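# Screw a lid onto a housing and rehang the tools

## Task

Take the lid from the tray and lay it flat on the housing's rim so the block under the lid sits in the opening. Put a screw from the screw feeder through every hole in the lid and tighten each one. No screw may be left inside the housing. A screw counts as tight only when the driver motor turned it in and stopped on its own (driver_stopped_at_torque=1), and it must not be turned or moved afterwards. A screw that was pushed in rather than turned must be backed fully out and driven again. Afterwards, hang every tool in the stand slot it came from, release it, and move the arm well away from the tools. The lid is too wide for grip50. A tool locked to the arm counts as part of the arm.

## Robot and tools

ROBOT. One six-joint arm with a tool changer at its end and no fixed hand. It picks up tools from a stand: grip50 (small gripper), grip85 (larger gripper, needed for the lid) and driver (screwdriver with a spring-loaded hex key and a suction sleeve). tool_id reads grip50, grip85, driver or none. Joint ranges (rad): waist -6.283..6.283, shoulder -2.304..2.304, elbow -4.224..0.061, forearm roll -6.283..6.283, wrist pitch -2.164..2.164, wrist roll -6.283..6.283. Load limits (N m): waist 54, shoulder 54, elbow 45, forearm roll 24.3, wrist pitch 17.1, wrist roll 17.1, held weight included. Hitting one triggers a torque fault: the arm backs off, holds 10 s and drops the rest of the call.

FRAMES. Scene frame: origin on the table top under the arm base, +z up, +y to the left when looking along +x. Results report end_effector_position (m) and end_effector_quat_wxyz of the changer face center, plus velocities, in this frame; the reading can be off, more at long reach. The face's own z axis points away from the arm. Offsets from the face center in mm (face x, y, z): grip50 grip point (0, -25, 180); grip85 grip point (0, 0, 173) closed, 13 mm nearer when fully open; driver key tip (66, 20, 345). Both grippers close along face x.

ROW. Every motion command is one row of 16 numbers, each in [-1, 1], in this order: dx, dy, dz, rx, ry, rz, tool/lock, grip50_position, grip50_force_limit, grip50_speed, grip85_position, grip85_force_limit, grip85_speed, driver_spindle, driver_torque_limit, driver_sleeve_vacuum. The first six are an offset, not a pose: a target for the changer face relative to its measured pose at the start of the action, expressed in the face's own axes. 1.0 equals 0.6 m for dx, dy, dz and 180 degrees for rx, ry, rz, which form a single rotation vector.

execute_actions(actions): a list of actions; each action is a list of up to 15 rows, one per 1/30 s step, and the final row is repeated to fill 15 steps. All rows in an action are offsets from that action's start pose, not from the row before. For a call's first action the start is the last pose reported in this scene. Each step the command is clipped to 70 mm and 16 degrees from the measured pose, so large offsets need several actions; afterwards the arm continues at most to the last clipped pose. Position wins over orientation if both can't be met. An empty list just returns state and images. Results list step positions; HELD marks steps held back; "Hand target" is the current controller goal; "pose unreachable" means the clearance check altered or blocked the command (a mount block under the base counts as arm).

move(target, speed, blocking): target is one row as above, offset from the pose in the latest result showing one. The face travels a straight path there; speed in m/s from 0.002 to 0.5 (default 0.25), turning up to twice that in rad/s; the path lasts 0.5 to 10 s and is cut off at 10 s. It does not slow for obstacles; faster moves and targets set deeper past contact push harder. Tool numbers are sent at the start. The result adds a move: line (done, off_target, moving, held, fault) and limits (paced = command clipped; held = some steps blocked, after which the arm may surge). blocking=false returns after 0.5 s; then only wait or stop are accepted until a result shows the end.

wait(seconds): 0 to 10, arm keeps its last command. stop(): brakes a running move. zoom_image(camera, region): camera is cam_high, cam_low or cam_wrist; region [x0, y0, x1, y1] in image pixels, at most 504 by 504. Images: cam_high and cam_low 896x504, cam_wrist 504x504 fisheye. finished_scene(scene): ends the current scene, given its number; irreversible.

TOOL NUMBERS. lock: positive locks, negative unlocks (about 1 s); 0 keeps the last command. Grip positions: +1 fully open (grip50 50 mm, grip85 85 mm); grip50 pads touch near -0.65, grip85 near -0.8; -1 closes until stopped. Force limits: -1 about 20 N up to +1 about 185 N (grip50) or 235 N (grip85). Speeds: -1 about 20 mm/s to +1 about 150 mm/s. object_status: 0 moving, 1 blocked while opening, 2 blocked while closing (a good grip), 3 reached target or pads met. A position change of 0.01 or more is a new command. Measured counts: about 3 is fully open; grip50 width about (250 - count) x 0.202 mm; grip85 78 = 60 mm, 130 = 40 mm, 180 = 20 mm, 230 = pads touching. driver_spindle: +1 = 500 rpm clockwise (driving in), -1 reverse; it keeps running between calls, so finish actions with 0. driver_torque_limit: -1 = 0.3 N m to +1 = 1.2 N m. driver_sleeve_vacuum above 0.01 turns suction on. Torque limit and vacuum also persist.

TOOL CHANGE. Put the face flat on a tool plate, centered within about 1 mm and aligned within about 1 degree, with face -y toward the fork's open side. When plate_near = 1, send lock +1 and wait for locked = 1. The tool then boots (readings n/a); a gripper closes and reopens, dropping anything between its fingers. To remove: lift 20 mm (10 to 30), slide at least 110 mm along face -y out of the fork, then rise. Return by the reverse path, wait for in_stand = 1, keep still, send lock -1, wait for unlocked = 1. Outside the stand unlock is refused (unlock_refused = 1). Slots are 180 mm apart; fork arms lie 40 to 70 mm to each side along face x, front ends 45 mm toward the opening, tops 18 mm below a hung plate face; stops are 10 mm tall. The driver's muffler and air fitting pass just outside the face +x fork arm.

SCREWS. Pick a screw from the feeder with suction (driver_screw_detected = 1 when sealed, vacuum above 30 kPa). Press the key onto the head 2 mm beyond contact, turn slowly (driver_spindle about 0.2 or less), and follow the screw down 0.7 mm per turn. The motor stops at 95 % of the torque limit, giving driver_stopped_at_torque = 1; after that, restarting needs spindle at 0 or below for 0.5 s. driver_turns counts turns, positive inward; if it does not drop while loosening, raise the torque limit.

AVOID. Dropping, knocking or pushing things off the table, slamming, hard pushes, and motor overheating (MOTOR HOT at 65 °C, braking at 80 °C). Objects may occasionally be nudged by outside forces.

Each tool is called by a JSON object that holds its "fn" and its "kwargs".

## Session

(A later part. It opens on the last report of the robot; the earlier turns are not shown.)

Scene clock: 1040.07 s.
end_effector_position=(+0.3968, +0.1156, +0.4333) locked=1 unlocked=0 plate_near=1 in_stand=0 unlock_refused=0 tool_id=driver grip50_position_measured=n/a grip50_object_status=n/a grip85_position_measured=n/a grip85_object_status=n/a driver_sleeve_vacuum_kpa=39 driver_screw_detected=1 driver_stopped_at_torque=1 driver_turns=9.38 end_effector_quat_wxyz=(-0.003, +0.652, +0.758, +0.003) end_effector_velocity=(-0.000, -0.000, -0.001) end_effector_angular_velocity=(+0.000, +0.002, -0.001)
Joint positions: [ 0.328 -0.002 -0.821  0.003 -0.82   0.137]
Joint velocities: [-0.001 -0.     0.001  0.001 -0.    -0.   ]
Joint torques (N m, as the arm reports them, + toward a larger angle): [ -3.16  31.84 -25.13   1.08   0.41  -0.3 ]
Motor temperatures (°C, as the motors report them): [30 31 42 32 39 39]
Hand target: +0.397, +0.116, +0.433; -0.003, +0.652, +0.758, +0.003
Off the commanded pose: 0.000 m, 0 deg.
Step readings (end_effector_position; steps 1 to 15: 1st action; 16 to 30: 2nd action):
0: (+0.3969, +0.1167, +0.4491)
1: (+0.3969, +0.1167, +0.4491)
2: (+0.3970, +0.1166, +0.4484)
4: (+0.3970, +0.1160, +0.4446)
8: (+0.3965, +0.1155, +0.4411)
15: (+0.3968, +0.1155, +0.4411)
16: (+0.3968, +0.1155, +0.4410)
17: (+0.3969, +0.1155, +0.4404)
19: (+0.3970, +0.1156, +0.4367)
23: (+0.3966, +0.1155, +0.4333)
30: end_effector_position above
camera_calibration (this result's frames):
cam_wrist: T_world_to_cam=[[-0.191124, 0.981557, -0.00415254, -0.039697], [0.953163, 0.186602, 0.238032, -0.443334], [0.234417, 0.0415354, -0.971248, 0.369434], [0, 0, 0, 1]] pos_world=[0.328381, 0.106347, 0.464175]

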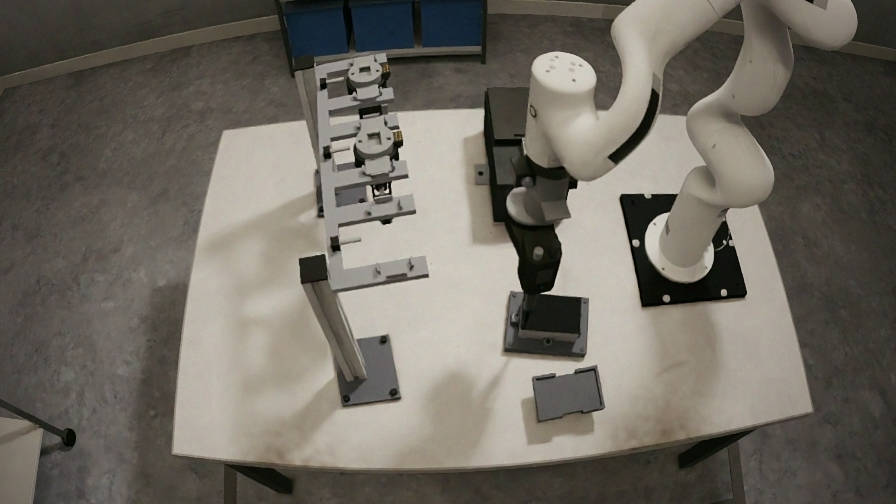

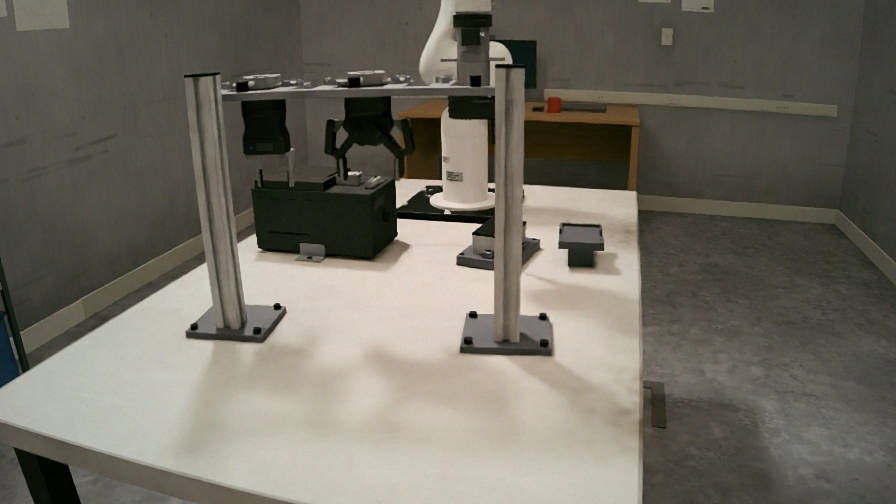

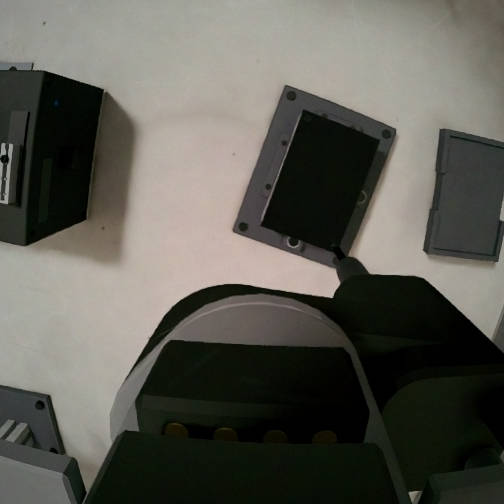

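{"fn": "execute_actions", "kwargs": {"actions": [[[-0.0003,-0.0005,0.004,0,0,0,0,0,0,0,0,0,0,0,0,1]],[[0,0,0.006,0,0,0,0,0,0,0,0,0,0,0,0,1]],[[0,0,0.005,0,0,0,0,0,0,0,0,0,0,0,0,1]]]}}

{"fn": "zoom_image", "kwargs": {"camera": "cam_wrist", "region": [310, 215, 360, 265]}}

Scene clock: 1051.67 s.
end_effector_position=(+0.3966, +0.1154, +0.4244) locked=1 unlocked=0 plate_near=1 in_stand=0 unlock_refused=0 tool_id=driver grip50_position_measured=n/a grip50_object_status=n/a grip85_position_measured=n/a grip85_object_status=n/a driver_sleeve_vacuum_kpa=39 driver_screw_detected=1 driver_stopped_at_torque=1 driver_turns=9.38 end_effector_quat_wxyz=(-0.003, +0.652, +0.758, +0.003) end_effector_velocity=(-0.001, -0.000, -0.000) end_effector_angular_velocity=(-0.000, +0.002, -0.000)
Joint positions: [ 0.328 -0.011 -0.809  0.003 -0.799  0.136]
Joint velocities: [-0.     0.     0.001  0.    -0.001  0.   ]
Joint torques (N m, as the arm reports them, + toward a larger angle): [ -2.37  31.77 -24.95   0.91   0.53  -0.3 ]
Motor temperatures (°C, as the motors report them): [30 31 42 32 39 39]
Hand target: +0.397, +0.115, +0.424; -0.003, +0.652, +0.758, +0.003
Off the commanded pose: 0.000 m, 0 deg.
Step readings (end_effector_position; steps 1 to 15: 1st action; 16 to 30: 2nd action; 31 to 45: 3rd action):
0: (+0.3968, +0.1156, +0.4333)
1: (+0.3968, +0.1156, +0.4333)
2: (+0.3968, +0.1155, +0.4330)
4: (+0.3967, +0.1154, +0.4319)
8: (+0.3965, +0.1153, +0.4310)
15: (+0.3966, +0.1154, +0.4310)
16: (+0.3966, +0.1154, +0.4310)
17: (+0.3966, +0.1154, +0.4306)
19: (+0.3966, +0.1154, +0.4289)
23: (+0.3965, +0.1154, +0.4274)
30: (+0.3966, +0.1154, +0.4274)
31: (+0.3966, +0.1154, +0.4274)
32: (+0.3966, +0.1154, +0.4271)
34: (+0.3966, +0.1154, +0.4256)
38: (+0.3965, +0.1154, +0.4244)
45: end_effector_position above
camera_calibration (this result's frames):
cam_wrist: T_world_to_cam=[[-0.191093, 0.981563, -0.00415888, -0.0396361], [0.953128, 0.186566, 0.238202, -0.441], [0.234586, 0.0415547, -0.971207, 0.360748], [0, 0, 0, 1]] pos_world=[0.328129, 0.10619, 0.455243]

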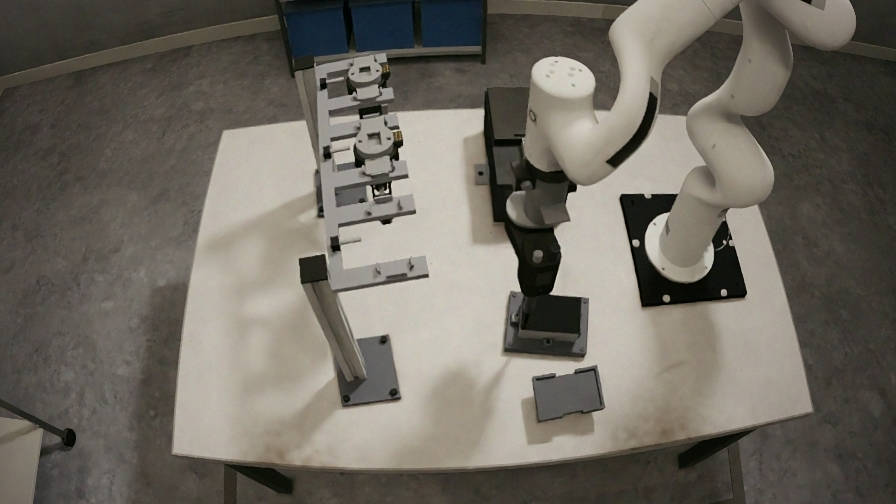

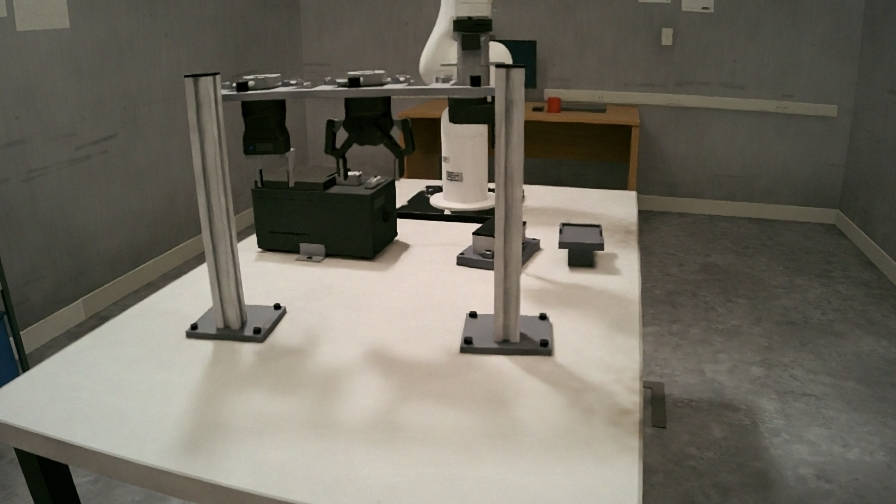

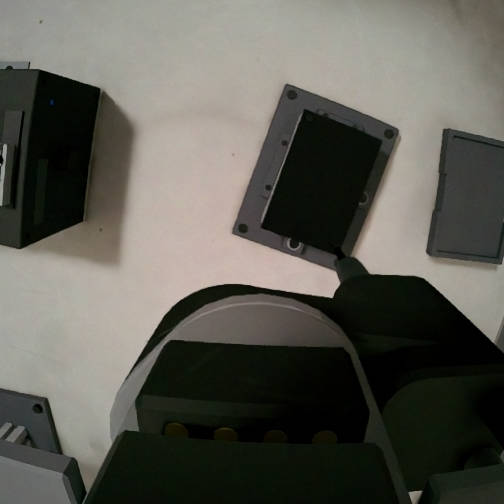

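Region (310, 215, 360, 265) of cam_wrist's 504x504 image, scaled by 10.080, with more detail than that image has.

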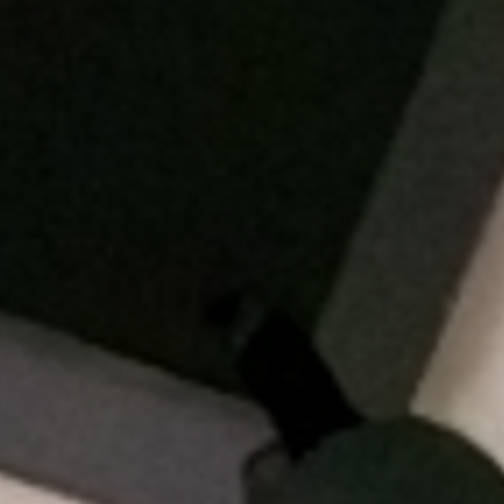

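{"fn": "execute_actions", "kwargs": {"actions": [[[0,0,0.0015,0,0,0,0,0,0,0,0,0,0,0,0,1]],[[0,0,0.0015,0,0,0,0,0,0,0,0,0,0,0,0,1]],[[0,0,0.001,0,0,0,0,0,0,0,0,0,0,0.2,0,1]],[[0,0,0.001,0,0,0,0,0,0,0,0,0,0,0.2,0,1]],[[0,0,0.001,0,0,0,0,0,0,0,0,0,0,0.2,0,1]],[[0,0,0.001,0,0,0,0,0,0,0,0,0,0,0.2,0,1]],[[0,0,0,0,0,0,0,0,0,0,0,0,0,0,0,1]]]}}

Scene clock: 1065.57 s.
end_effector_position=(+0.3966, +0.1154, +0.4202) locked=1 unlocked=0 plate_near=1 in_stand=0 unlock_refused=0 tool_id=driver grip50_position_measured=n/a grip50_object_status=n/a grip85_position_measured=n/a grip85_object_status=n/a driver_sleeve_vacuum_kpa=28 driver_screw_detected=0 driver_stopped_at_torque=0 driver_turns=12.65 end_effector_quat_wxyz=(-0.003, +0.652, +0.758, +0.003) end_effector_velocity=(-0.000, -0.000, -0.000) end_effector_angular_velocity=(-0.001, -0.000, +0.001)
Joint positions: [ 0.328 -0.016 -0.804  0.003 -0.788  0.136]
Joint velocities: [-0.    -0.     0.001 -0.001  0.001 -0.001]
Joint torques (N m, as the arm reports them, + toward a larger angle): [  0.3   33.12 -24.41   1.11   0.26  -0.23]
Motor temperatures (°C, as the motors report them): [30 31 42 32 39 39]
Hand target: +0.397, +0.115, +0.420; -0.003, +0.652, +0.758, +0.003
Off the commanded pose: 0.000 m, 0 deg.
Step readings (end_effector_position; steps 1 to 15: 1st action; 16 to 30: 2nd action; 31 to 45: 3rd action; 46 to 60: 4th action; 61 to 75: 5th action; 76 to 90: 6th action; 91 to 105: 7th action):
0: (+0.3966, +0.1154, +0.4244)
1: (+0.3966, +0.1154, +0.4244)
2: (+0.3966, +0.1154, +0.4243)
4: (+0.3966, +0.1154, +0.4239)
8: (+0.3966, +0.1154, +0.4235)
15: (+0.3966, +0.1154, +0.4235)
16: (+0.3966, +0.1154, +0.4235)
17: (+0.3966, +0.1154, +0.4234)
19: (+0.3966, +0.1154, +0.4230)
23: (+0.3966, +0.1154, +0.4226)
30: (+0.3966, +0.1154, +0.4226)
31: (+0.3966, +0.1154, +0.4226)
32: (+0.3966, +0.1154, +0.4226)
34: (+0.3966, +0.1154, +0.4223)
38: (+0.3966, +0.1154, +0.4221)
45: (+0.3966, +0.1154, +0.4220)
46: (+0.3966, +0.1154, +0.4220)
47: (+0.3966, +0.1154, +0.4220)
49: (+0.3966, +0.1154, +0.4217)
53: (+0.3966, +0.1154, +0.4215)
60: (+0.3966, +0.1154, +0.4214)
61: (+0.3966, +0.1154, +0.4214)
62: (+0.3966, +0.1154, +0.4214)
64: (+0.3966, +0.1154, +0.4211)
68: (+0.3966, +0.1154, +0.4209)
75: (+0.3966, +0.1154, +0.4208)
76: (+0.3966, +0.1154, +0.4208)
77: (+0.3966, +0.1154, +0.4208)
79: (+0.3966, +0.1154, +0.4205)
83: (+0.3966, +0.1154, +0.4203)
90: (+0.3966, +0.1154, +0.4202)
91: (+0.3966, +0.1154, +0.4202)
92: (+0.3966, +0.1154, +0.4202)
94: (+0.3966, +0.1154, +0.4202)
98: (+0.3966, +0.1154, +0.4202)
105: end_effector_position above
camera_calibration (this result's frames):
cam_wrist: T_world_to_cam=[[-0.191063, 0.981569, -0.00416771, -0.0396863], [0.95311, 0.186535, 0.238298, -0.440044], [0.234683, 0.0415575, -0.971183, 0.356633], [0, 0, 0, 1]] pos_world=[0.328132, 0.106218, 0.451052]

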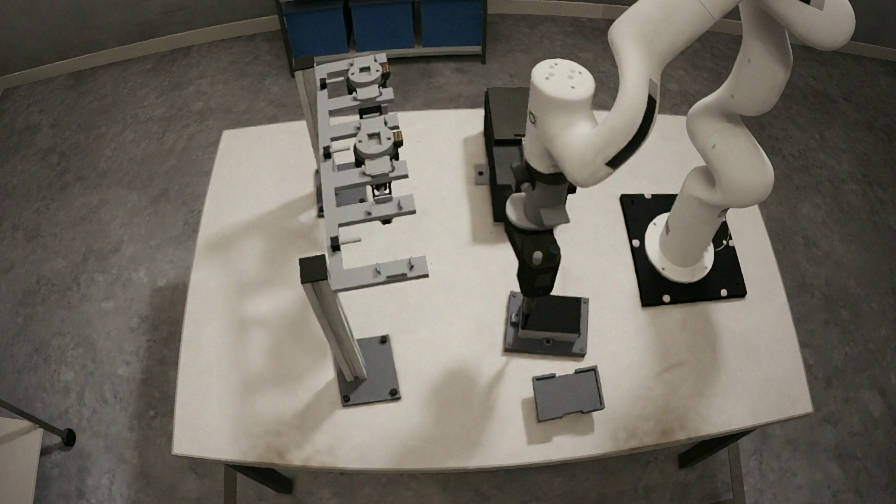

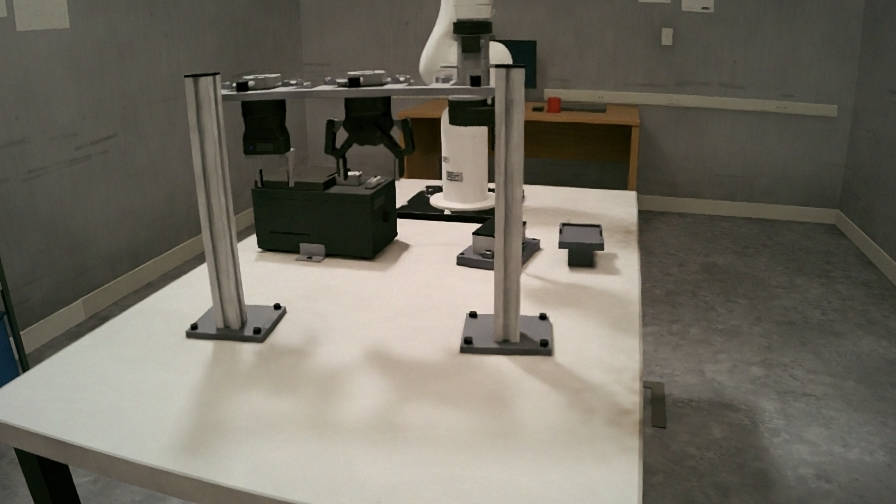

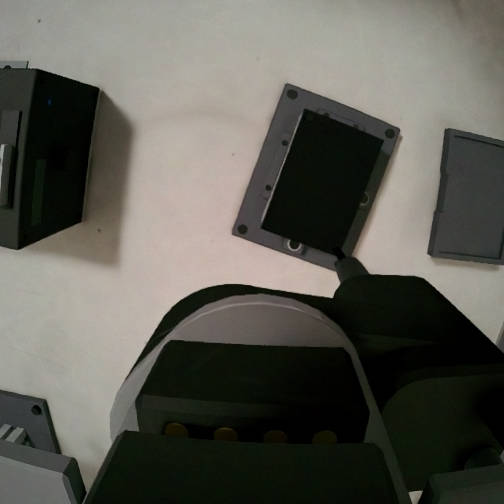

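{"fn": "execute_actions", "kwargs": {"actions": [[[0,0,0.001,0,0,0,0,0,0,0,0,0,0,0.2,0,1]],[[0,0,0.001,0,0,0,0,0,0,0,0,0,0,0.2,0,1]],[[0,0,0.001,0,0,0,0,0,0,0,0,0,0,0.2,0,1]],[[0,0,0.001,0,0,0,0,0,0,0,0,0,0,0.2,0,1]],[[0,0,0.001,0,0,0,0,0,0,0,0,0,0,0.2,0,1]],[[0,0,0.001,0,0,0,0,0,0,0,0,0,0,0.2,0,1]],[[0,0,0,0,0,0,0,0,0,0,0,0,0,0,0,1]]]}}

Scene clock: 1076.07 s.
end_effector_position=(+0.3966, +0.1154, +0.4168) locked=1 unlocked=0 plate_near=1 in_stand=0 unlock_refused=0 tool_id=driver grip50_position_measured=n/a grip50_object_status=n/a grip85_position_measured=n/a grip85_object_status=n/a driver_sleeve_vacuum_kpa=28 driver_screw_detected=0 driver_stopped_at_torque=0 driver_turns=17.60 end_effector_quat_wxyz=(-0.003, +0.652, +0.758, +0.003) end_effector_velocity=(+0.000, +0.000, +0.000) end_effector_angular_velocity=(+0.000, -0.001, +0.001)
Joint positions: [ 0.328 -0.021 -0.8    0.003 -0.78   0.136]
Joint velocities: [ 0.001 -0.    -0.    -0.     0.001 -0.   ]
Joint torques (N m, as the arm reports them, + toward a larger angle): [ -0.52  30.18 -22.94   1.01   0.01  -0.38]
Motor temperatures (°C, as the motors report them): [30 31 42 32 39 39]
Hand target: +0.397, +0.115, +0.417; -0.003, +0.652, +0.758, +0.003
Off the commanded pose: 0.000 m, 0 deg.
Step readings (end_effector_position; steps 1 to 15: 1st action; 16 to 30: 2nd action; 31 to 45: 3rd action; 46 to 60: 4th action; 61 to 75: 5th action; 76 to 90: 6th action; 91 to 105: 7th action):
0: (+0.3966, +0.1154, +0.4202)
1: (+0.3966, +0.1154, +0.4202)
2: (+0.3966, +0.1154, +0.4202)
4: (+0.3966, +0.1154, +0.4198)
8: (+0.3966, +0.1154, +0.4197)
15: (+0.3966, +0.1154, +0.4196)
16: (+0.3966, +0.1154, +0.4196)
17: (+0.3966, +0.1154, +0.4196)
19: (+0.3966, +0.1154, +0.4193)
23: (+0.3966, +0.1154, +0.4191)
30: (+0.3966, +0.1154, +0.4190)
31: (+0.3966, +0.1154, +0.4190)
32: (+0.3966, +0.1154, +0.4190)
34: (+0.3966, +0.1154, +0.4187)
38: (+0.3967, +0.1154, +0.4186)
45: (+0.3966, +0.1154, +0.4185)
46: (+0.3966, +0.1154, +0.4185)
47: (+0.3966, +0.1155, +0.4185)
49: (+0.3966, +0.1155, +0.4182)
53: (+0.3967, +0.1155, +0.4180)
60: (+0.3966, +0.1154, +0.4179)
61: (+0.3966, +0.1154, +0.4179)
62: (+0.3966, +0.1154, +0.4178)
64: (+0.3966, +0.1154, +0.4176)
68: (+0.3967, +0.1155, +0.4174)
75: (+0.3966, +0.1154, +0.4174)
76: (+0.3966, +0.1154, +0.4173)
77: (+0.3966, +0.1154, +0.4173)
79: (+0.3966, +0.1154, +0.4170)
83: (+0.3966, +0.1154, +0.4168)
90: (+0.3966, +0.1154, +0.4168)
91: (+0.3966, +0.1154, +0.4168)
92: (+0.3966, +0.1154, +0.4168)
94: (+0.3966, +0.1154, +0.4168)
98: (+0.3966, +0.1154, +0.4168)
105: end_effector_position above
camera_calibration (this result's frames):
cam_wrist: T_world_to_cam=[[-0.191064, 0.981568, -0.00424106, -0.0396576], [0.953087, 0.18655, 0.23838, -0.439284], [0.234778, 0.0415038, -0.971163, 0.353229], [0, 0, 0, 1]] pos_world=[0.328169, 0.106215, 0.447591]

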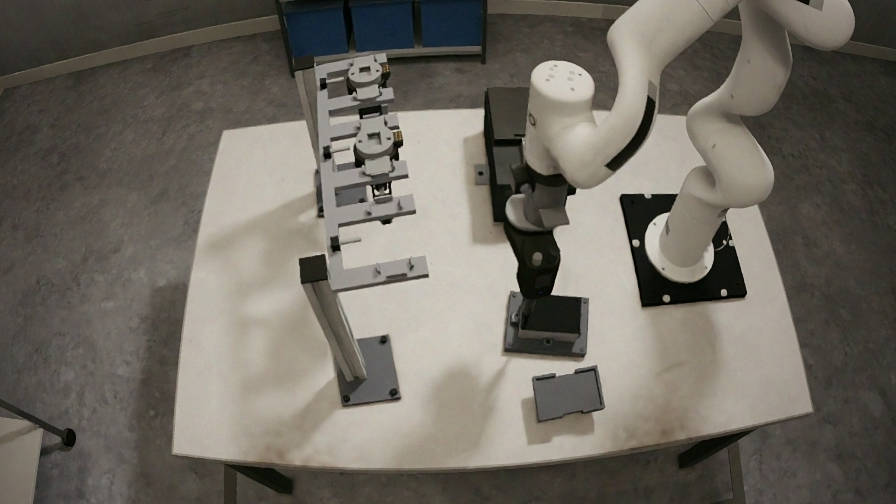

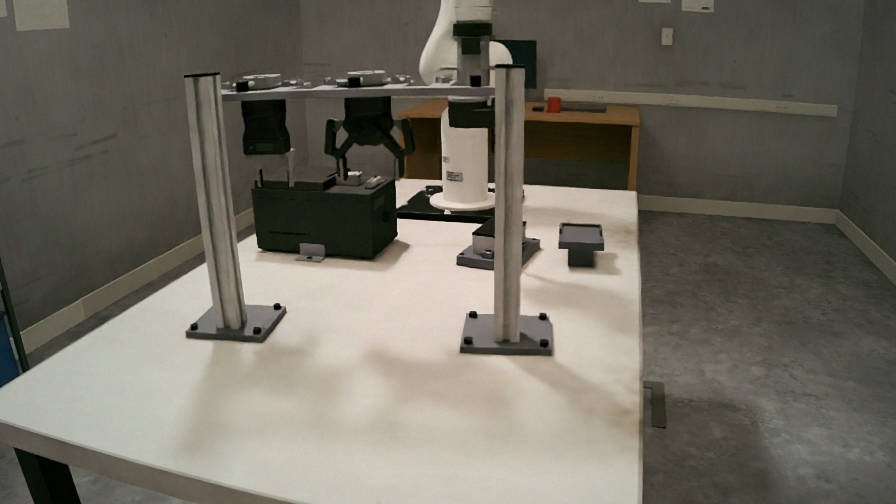

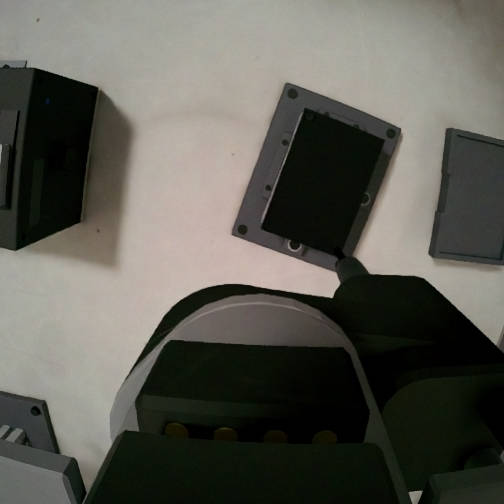

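{"fn": "execute_actions", "kwargs": {"actions": [[[0,0,0.001,0,0,0,0,0,0,0,0,0,0,0.2,0,1]],[[0,0,0.001,0,0,0,0,0,0,0,0,0,0,0.2,0,1]],[[0,0,0.001,0,0,0,0,0,0,0,0,0,0,0.2,0,1]],[[0,0,0,0,0,0,0,0,0,0,0,0,0,0,0,1]]]}}

Scene clock: 1088.07 s.
end_effector_position=(+0.3966, +0.1155, +0.4150) locked=1 unlocked=0 plate_near=1 in_stand=0 unlock_refused=0 tool_id=driver grip50_position_measured=n/a grip50_object_status=n/a grip85_position_measured=n/a grip85_object_status=n/a driver_sleeve_vacuum_kpa=31 driver_screw_detected=1 driver_stopped_at_torque=0 driver_turns=20.04 end_effector_quat_wxyz=(-0.003, +0.652, +0.758, +0.003) end_effector_velocity=(-0.000, +0.000, -0.000) end_effector_angular_velocity=(-0.001, +0.002, +0.000)
Joint positions: [ 0.328 -0.023 -0.798  0.003 -0.775  0.136]
Joint velocities: [ 0.001 -0.    -0.    -0.    -0.002  0.001]
Joint torques (N m, as the arm reports them, + toward a larger angle): [ -0.25  30.88 -22.41   1.24   0.11  -0.41]
Motor temperatures (°C, as the motors report them): [30 31 42 32 39 39]
Hand target: +0.397, +0.115, +0.415; -0.003, +0.652, +0.758, +0.003
Off the commanded pose: 0.000 m, 0 deg.
Step readings (end_effector_position; steps 1 to 15: 1st action; 16 to 30: 2nd action; 31 to 45: 3rd action; 46 to 60: 4th action):
0: (+0.3966, +0.1154, +0.4168)
1: (+0.3967, +0.1154, +0.4168)
2: (+0.3967, +0.1154, +0.4167)
4: (+0.3967, +0.1154, +0.4165)
8: (+0.3966, +0.1154, +0.4162)
15: (+0.3967, +0.1155, +0.4162)
16: (+0.3967, +0.1155, +0.4162)
17: (+0.3967, +0.1155, +0.4161)
19: (+0.3967, +0.1155, +0.4159)
23: (+0.3967, +0.1154, +0.4156)
30: (+0.3967, +0.1155, +0.4156)
31: (+0.3967, +0.1155, +0.4156)
32: (+0.3967, +0.1155, +0.4156)
34: (+0.3967, +0.1155, +0.4153)
38: (+0.3967, +0.1155, +0.4151)
45: (+0.3966, +0.1155, +0.4150)
46: (+0.3966, +0.1155, +0.4150)
47: (+0.3966, +0.1155, +0.4150)
49: (+0.3966, +0.1155, +0.4150)
53: (+0.3966, +0.1155, +0.4150)
60: end_effector_position above
camera_calibration (this result's frames):
cam_wrist: T_world_to_cam=[[-0.191066, 0.981568, -0.00420997, -0.0396999], [0.953058, 0.186539, 0.238504, -0.438917], [0.234893, 0.0415576, -0.971132, 0.351428], [0, 0, 0, 1]] pos_world=[0.32818, 0.106239, 0.445799]

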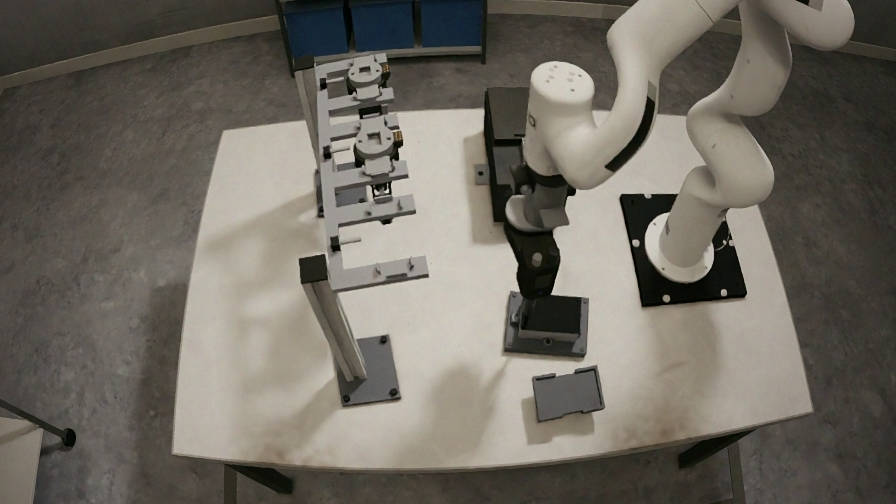

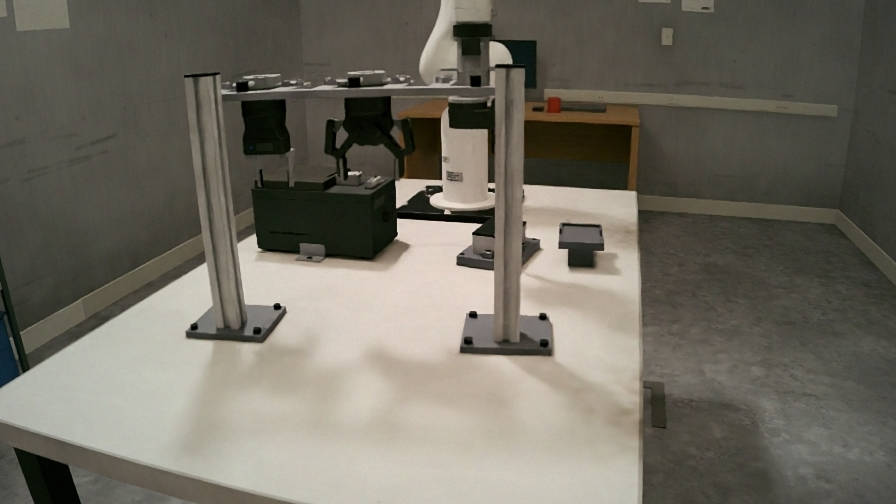

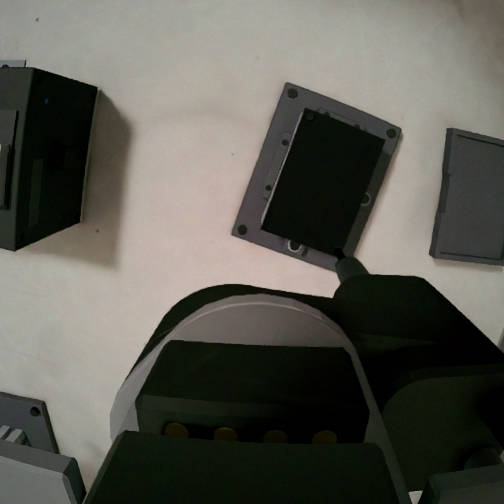

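{"fn": "execute_actions", "kwargs": {"actions": [[[0,0,0.001,0,0,0,0,0,0,0,0,0,0,0.2,0,1]],[[0,0,0.001,0,0,0,0,0,0,0,0,0,0,0.2,0,1]],[[0,0,0,0,0,0,0,0,0,0,0,0,0,0.2,0,1]],[[0,0,0,0,0,0,0,0,0,0,0,0,0,0,0,1]]]}}

Scene clock: 1097.73 s.
end_effector_position=(+0.3967, +0.1154, +0.4138) locked=1 unlocked=0 plate_near=1 in_stand=0 unlock_refused=0 tool_id=driver grip50_position_measured=n/a grip50_object_status=n/a grip85_position_measured=n/a grip85_object_status=n/a driver_sleeve_vacuum_kpa=37 driver_screw_detected=1 driver_stopped_at_torque=0 driver_turns=22.48 end_effector_quat_wxyz=(-0.003, +0.652, +0.758, +0.003) end_effector_velocity=(+0.000, +0.000, +0.000) end_effector_angular_velocity=(+0.001, -0.001, -0.000)
Joint positions: [ 0.327 -0.024 -0.796  0.003 -0.772  0.136]
Joint velocities: [-0.     0.    -0.001  0.     0.    -0.   ]
Joint torques (N m, as the arm reports them, + toward a larger angle): [  1.64  28.98 -22.28   1.91   0.07  -0.42]
Motor temperatures (°C, as the motors report them): [30 31 42 32 39 39]
Hand target: +0.397, +0.115, +0.414; -0.003, +0.652, +0.758, +0.003
Off the commanded pose: 0.000 m, 0 deg.
Step readings (end_effector_position; steps 1 to 15: 1st action; 16 to 30: 2nd action; 31 to 45: 3rd action; 46 to 60: 4th action):
0: (+0.3966, +0.1155, +0.4150)
1: (+0.3966, +0.1155, +0.4150)
2: (+0.3966, +0.1155, +0.4149)
4: (+0.3966, +0.1155, +0.4146)
8: (+0.3967, +0.1155, +0.4145)
15: (+0.3966, +0.1154, +0.4144)
16: (+0.3966, +0.1154, +0.4144)
17: (+0.3966, +0.1154, +0.4143)
19: (+0.3966, +0.1154, +0.4140)
23: (+0.3966, +0.1155, +0.4138)
30: (+0.3967, +0.1155, +0.4138)
31: (+0.3967, +0.1154, +0.4138)
32: (+0.3967, +0.1154, +0.4138)
34: (+0.3967, +0.1154, +0.4138)
38: (+0.3966, +0.1154, +0.4138)
45: (+0.3967, +0.1154, +0.4138)
46: (+0.3967, +0.1154, +0.4138)
47: (+0.3967, +0.1154, +0.4138)
49: (+0.3967, +0.1154, +0.4138)
53: (+0.3967, +0.1154, +0.4138)
60: end_effector_position above
camera_calibration (this result's frames):
cam_wrist: T_world_to_cam=[[-0.191022, 0.981576, -0.00433981, -0.0396136], [0.953038, 0.186524, 0.238597, -0.438692], [0.23501, 0.0414413, -0.971109, 0.350244], [0, 0, 0, 1]] pos_world=[0.328212, 0.106196, 0.444624]

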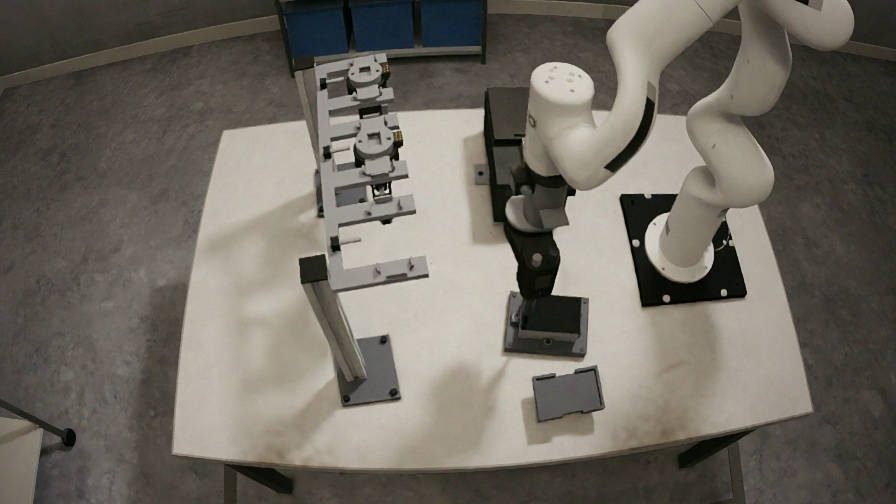

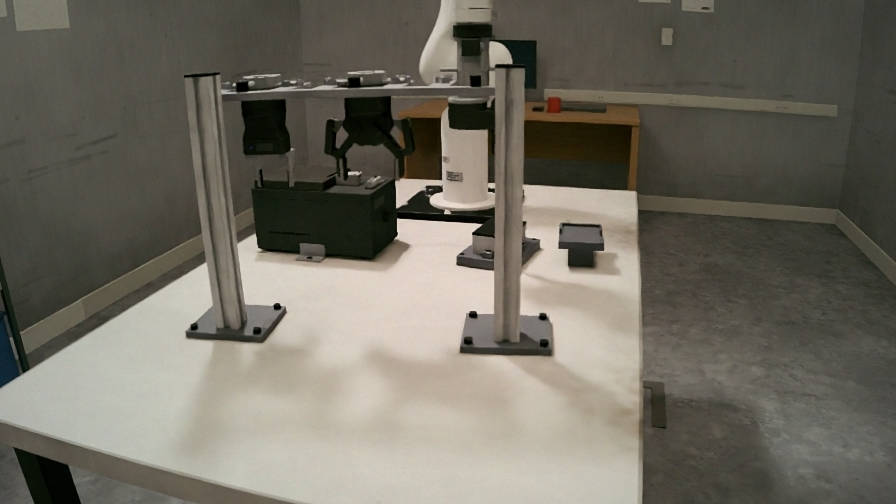

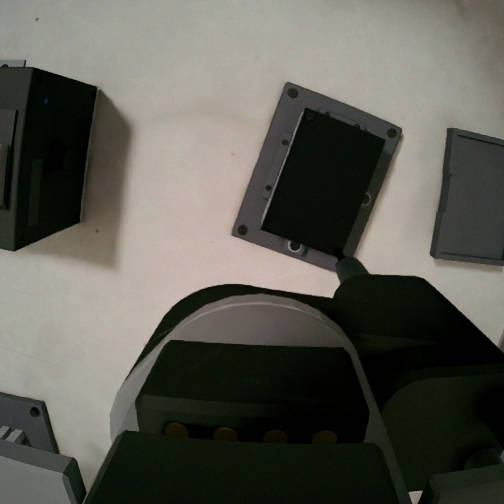

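{"fn": "execute_actions", "kwargs": {"actions": [[[0,0,0,0,0,0,0,0,0,0,0,0,0,0.2,0,1]],[[0,0,0,0,0,0,0,0,0,0,0,0,0,0.2,0,1]],[[0,0,0,0,0,0,0,0,0,0,0,0,0,0,0,1]]]}}

Scene clock: 1109.13 s.
end_effector_position=(+0.3967, +0.1154, +0.4138) locked=1 unlocked=0 plate_near=1 in_stand=0 unlock_refused=0 tool_id=driver grip50_position_measured=n/a grip50_object_status=n/a grip85_position_measured=n/a grip85_object_status=n/a driver_sleeve_vacuum_kpa=38 driver_screw_detected=1 driver_stopped_at_torque=0 driver_turns=24.09 end_effector_quat_wxyz=(-0.003, +0.652, +0.758, +0.003) end_effector_velocity=(-0.000, -0.000, -0.000) end_effector_angular_velocity=(-0.000, +0.001, -0.001)
Joint positions: [ 0.327 -0.024 -0.796  0.003 -0.772  0.136]
Joint velocities: [-0.001  0.     0.    -0.    -0.001  0.   ]
Joint torques (N m, as the arm reports them, + toward a larger angle): [  2.16  30.02 -22.85   2.01   0.14  -0.52]
Motor temperatures (°C, as the motors report them): [30 31 42 32 39 39]
Hand target: +0.397, +0.115, +0.414; -0.003, +0.652, +0.758, +0.003
Off the commanded pose: 0.000 m, 0 deg.
Step readings (end_effector_position; steps 1 to 15: 1st action; 16 to 30: 2nd action; 31 to 45: 3rd action):
0: (+0.3967, +0.1154, +0.4138)
1: (+0.3967, +0.1154, +0.4138)
2: (+0.3967, +0.1154, +0.4138)
4: (+0.3967, +0.1154, +0.4138)
8: (+0.3967, +0.1154, +0.4138)
15: (+0.3967, +0.1154, +0.4138)
16: (+0.3967, +0.1154, +0.4138)
17: (+0.3967, +0.1154, +0.4138)
19: (+0.3967, +0.1154, +0.4138)
23: (+0.3967, +0.1154, +0.4138)
30: (+0.3967, +0.1154, +0.4138)
31: (+0.3967, +0.1154, +0.4138)
32: (+0.3967, +0.1154, +0.4138)
34: (+0.3967, +0.1154, +0.4138)
38: (+0.3967, +0.1154, +0.4138)
45: end_effector_position above
camera_calibration (this result's frames):
cam_wrist: T_world_to_cam=[[-0.191012, 0.981578, -0.0043458, -0.0396134], [0.95304, 0.186515, 0.238594, -0.438685], [0.235009, 0.0414326, -0.97111, 0.350229], [0, 0, 0, 1]] pos_world=[0.32821, 0.106194, 0.444606]

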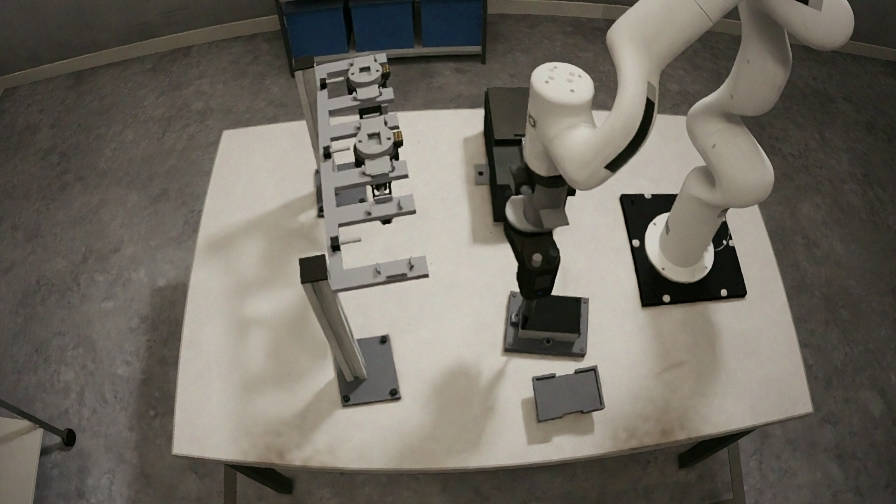

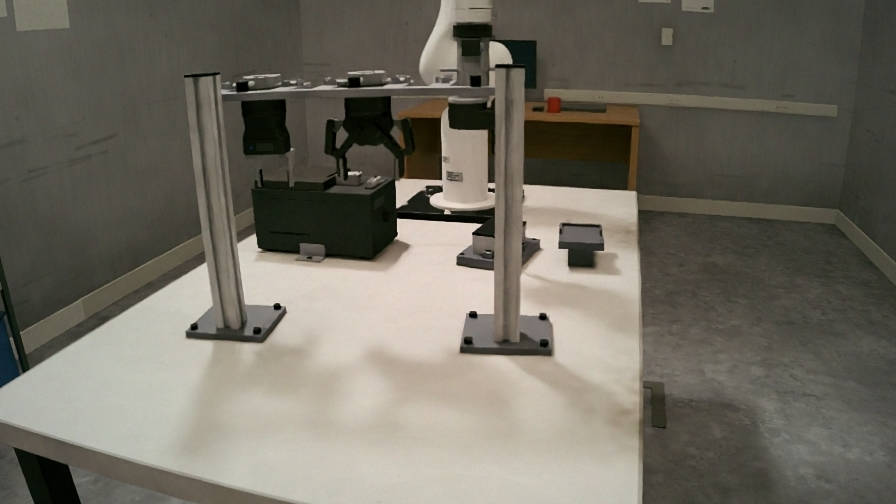

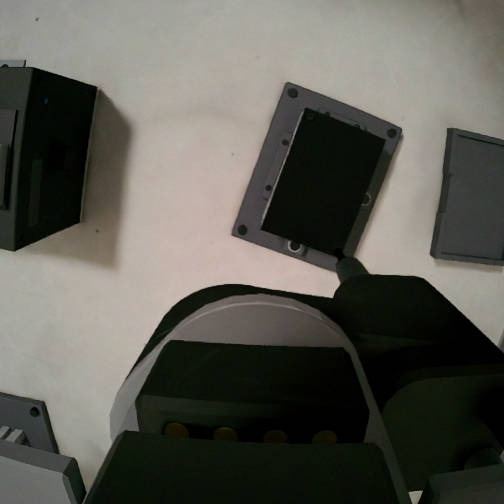

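{"fn": "execute_actions", "kwargs": {"actions": [[[-0.0003,0,0.001,0,0,0,0,0,0,0,0,0,0,0.2,0,1]],[[0,0,0.001,0,0,0,0,0,0,0,0,0,0,0.2,0,1]],[[0,0,0,0,0,0,0,0,0,0,0,0,0,0,0,1]]]}}

Scene clock: 1125.23 s.
end_effector_position=(+0.3967, +0.1152, +0.4126) locked=1 unlocked=0 plate_near=1 in_stand=0 unlock_refused=0 tool_id=driver grip50_position_measured=n/a grip50_object_status=n/a grip85_position_measured=n/a grip85_object_status=n/a driver_sleeve_vacuum_kpa=38 driver_screw_detected=1 driver_stopped_at_torque=0 driver_turns=25.70 end_effector_quat_wxyz=(-0.003, +0.652, +0.758, +0.003) end_effector_velocity=(+0.000, +0.000, +0.001) end_effector_angular_velocity=(+0.001, -0.002, -0.001)
Joint positions: [ 0.327 -0.026 -0.795  0.003 -0.769  0.136]
Joint velocities: [-0.     0.    -0.001  0.     0.001  0.001]
Joint torques (N m, as the arm reports them, + toward a larger angle): [  0.21  30.75 -22.73   1.49   0.08  -0.5 ]
Motor temperatures (°C, as the motors report them): [30 31 42 33 39 39]
Hand target: +0.397, +0.115, +0.413; -0.003, +0.652, +0.758, +0.003
Off the commanded pose: 0.000 m, 0 deg.
Step readings (end_effector_position; steps 1 to 15: 1st action; 16 to 30: 2nd action; 31 to 45: 3rd action):
0: (+0.3967, +0.1154, +0.4138)
1: (+0.3967, +0.1154, +0.4138)
2: (+0.3967, +0.1154, +0.4137)
4: (+0.3967, +0.1153, +0.4134)
8: (+0.3967, +0.1153, +0.4132)
15: (+0.3967, +0.1152, +0.4132)
16: (+0.3967, +0.1152, +0.4132)
17: (+0.3967, +0.1152, +0.4131)
19: (+0.3967, +0.1152, +0.4128)
23: (+0.3967, +0.1152, +0.4126)
30: (+0.3967, +0.1152, +0.4126)
31: (+0.3967, +0.1152, +0.4126)
32: (+0.3967, +0.1152, +0.4126)
34: (+0.3967, +0.1152, +0.4126)
38: (+0.3967, +0.1152, +0.4126)
45: end_effector_position above
camera_calibration (this result's frames):
cam_wrist: T_world_to_cam=[[-0.19101, 0.981579, -0.00432748, -0.0394655], [0.953034, 0.186507, 0.238625, -0.438405], [0.235037, 0.0414556, -0.971102, 0.349047], [0, 0, 0, 1]] pos_world=[0.328237, 0.106034, 0.443404]

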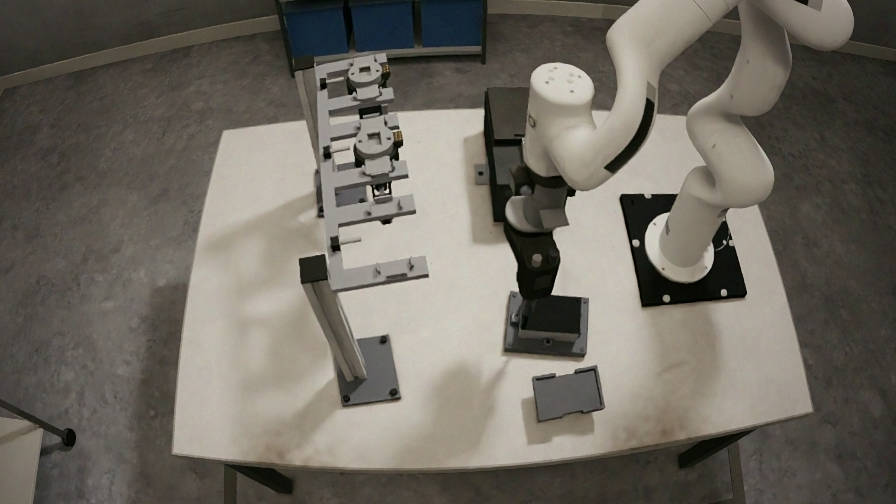

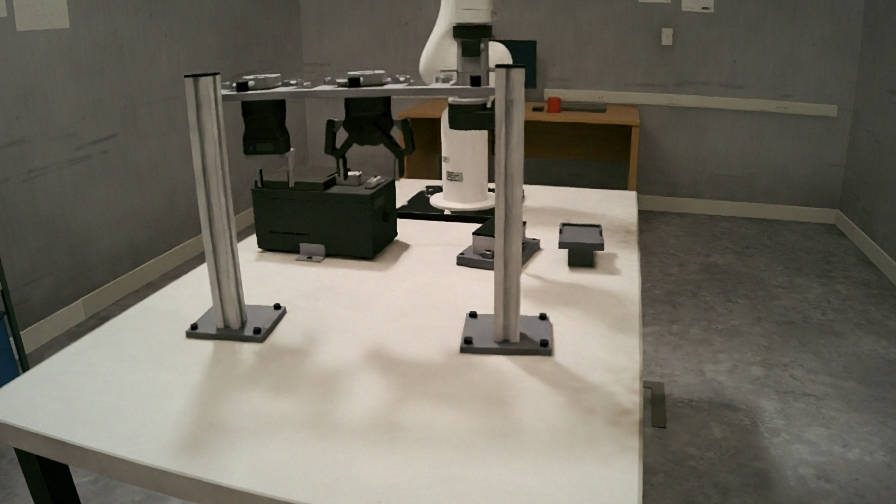

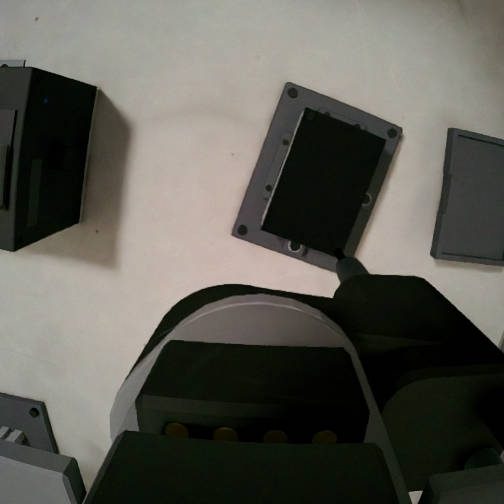

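{"fn": "execute_actions", "kwargs": {"actions": [[[0,0,0.001,0,0,0,0,0,0,0,0,0,0,0.2,0,1]],[[0,0,0.001,0,0,0,0,0,0,0,0,0,0,0.2,0,1]],[[0,0,0,0,0,0,0,0,0,0,0,0,0,0,0,1]]]}}

Scene clock: 1139.53 s.
end_effector_position=(+0.3967, +0.1152, +0.4114) locked=1 unlocked=0 plate_near=1 in_stand=0 unlock_refused=0 tool_id=driver grip50_position_measured=n/a grip50_object_status=n/a grip85_position_measured=n/a grip85_object_status=n/a driver_sleeve_vacuum_kpa=39 driver_screw_detected=1 driver_stopped_at_torque=0 driver_turns=27.31 end_effector_quat_wxyz=(-0.003, +0.652, +0.758, +0.003) end_effector_velocity=(+0.000, -0.000, +0.000) end_effector_angular_velocity=(-0.000, -0.002, +0.001)
Joint positions: [ 0.327 -0.027 -0.793  0.003 -0.766  0.136]
Joint velocities: [-0.     0.    -0.    -0.001  0.001 -0.   ]
Joint torques (N m, as the arm reports them, + toward a larger angle): [  0.23  29.51 -22.65   1.89   0.08  -0.47]
Motor temperatures (°C, as the motors report them): [30 31 42 33 39 39]
Hand target: +0.397, +0.115, +0.411; -0.003, +0.652, +0.758, +0.003
Off the commanded pose: 0.000 m, 0 deg.
Step readings (end_effector_position; steps 1 to 15: 1st action; 16 to 30: 2nd action; 31 to 45: 3rd action):
0: (+0.3967, +0.1152, +0.4126)
1: (+0.3967, +0.1152, +0.4126)
2: (+0.3967, +0.1152, +0.4125)
4: (+0.3967, +0.1152, +0.4122)
8: (+0.3967, +0.1152, +0.4120)
15: (+0.3967, +0.1152, +0.4120)
16: (+0.3967, +0.1152, +0.4120)
17: (+0.3967, +0.1152, +0.4119)
19: (+0.3967, +0.1152, +0.4116)
23: (+0.3967, +0.1152, +0.4114)
30: (+0.3967, +0.1152, +0.4114)
31: (+0.3967, +0.1152, +0.4114)
32: (+0.3967, +0.1152, +0.4114)
34: (+0.3967, +0.1152, +0.4114)
38: (+0.3967, +0.1152, +0.4114)
45: end_effector_position above
camera_calibration (this result's frames):
cam_wrist: T_world_to_cam=[[-0.191002, 0.98158, -0.00434281, -0.0394689], [0.953032, 0.186503, 0.238635, -0.438122], [0.235049, 0.041441, -0.9711, 0.347876], [0, 0, 0, 1]] pos_world=[0.328238, 0.106037, 0.442202]

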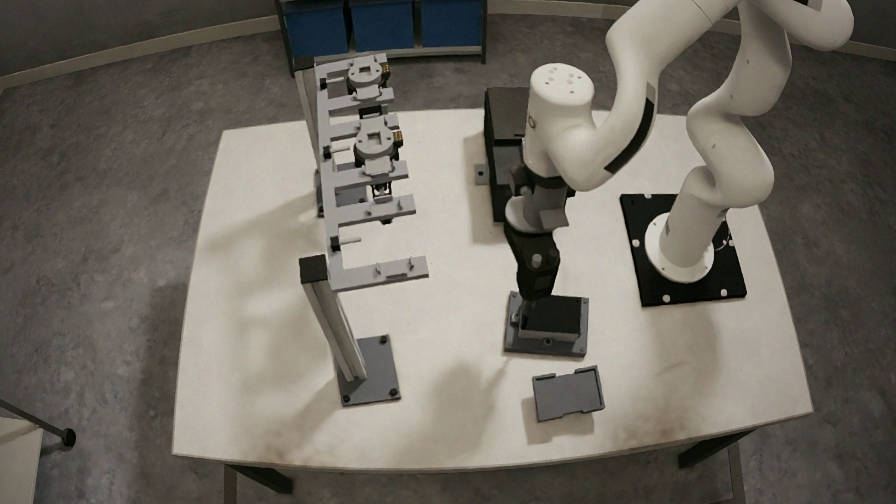

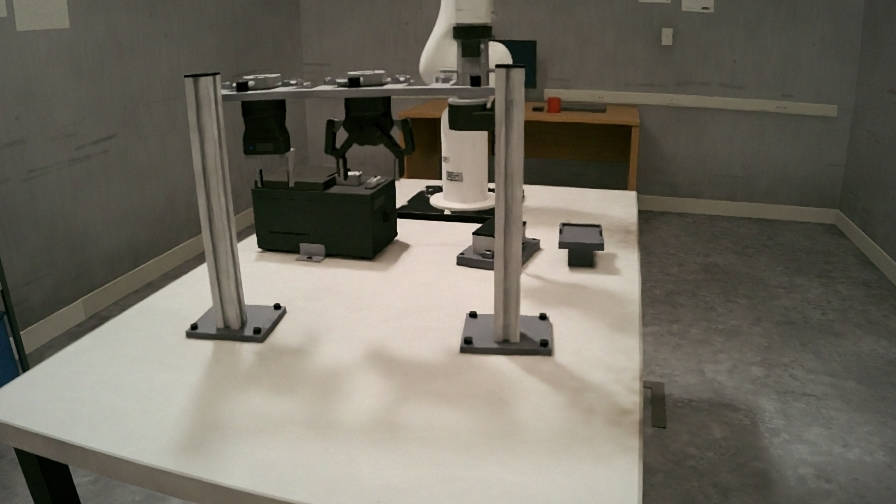

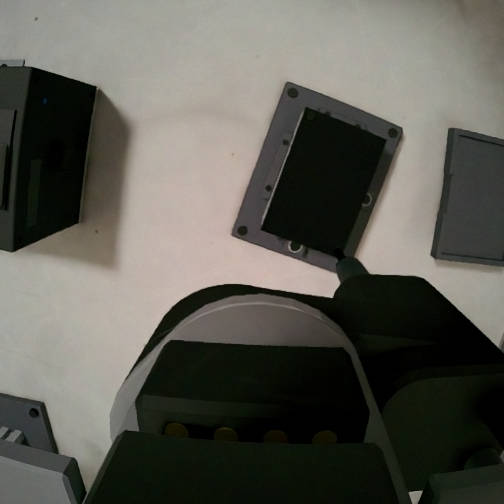

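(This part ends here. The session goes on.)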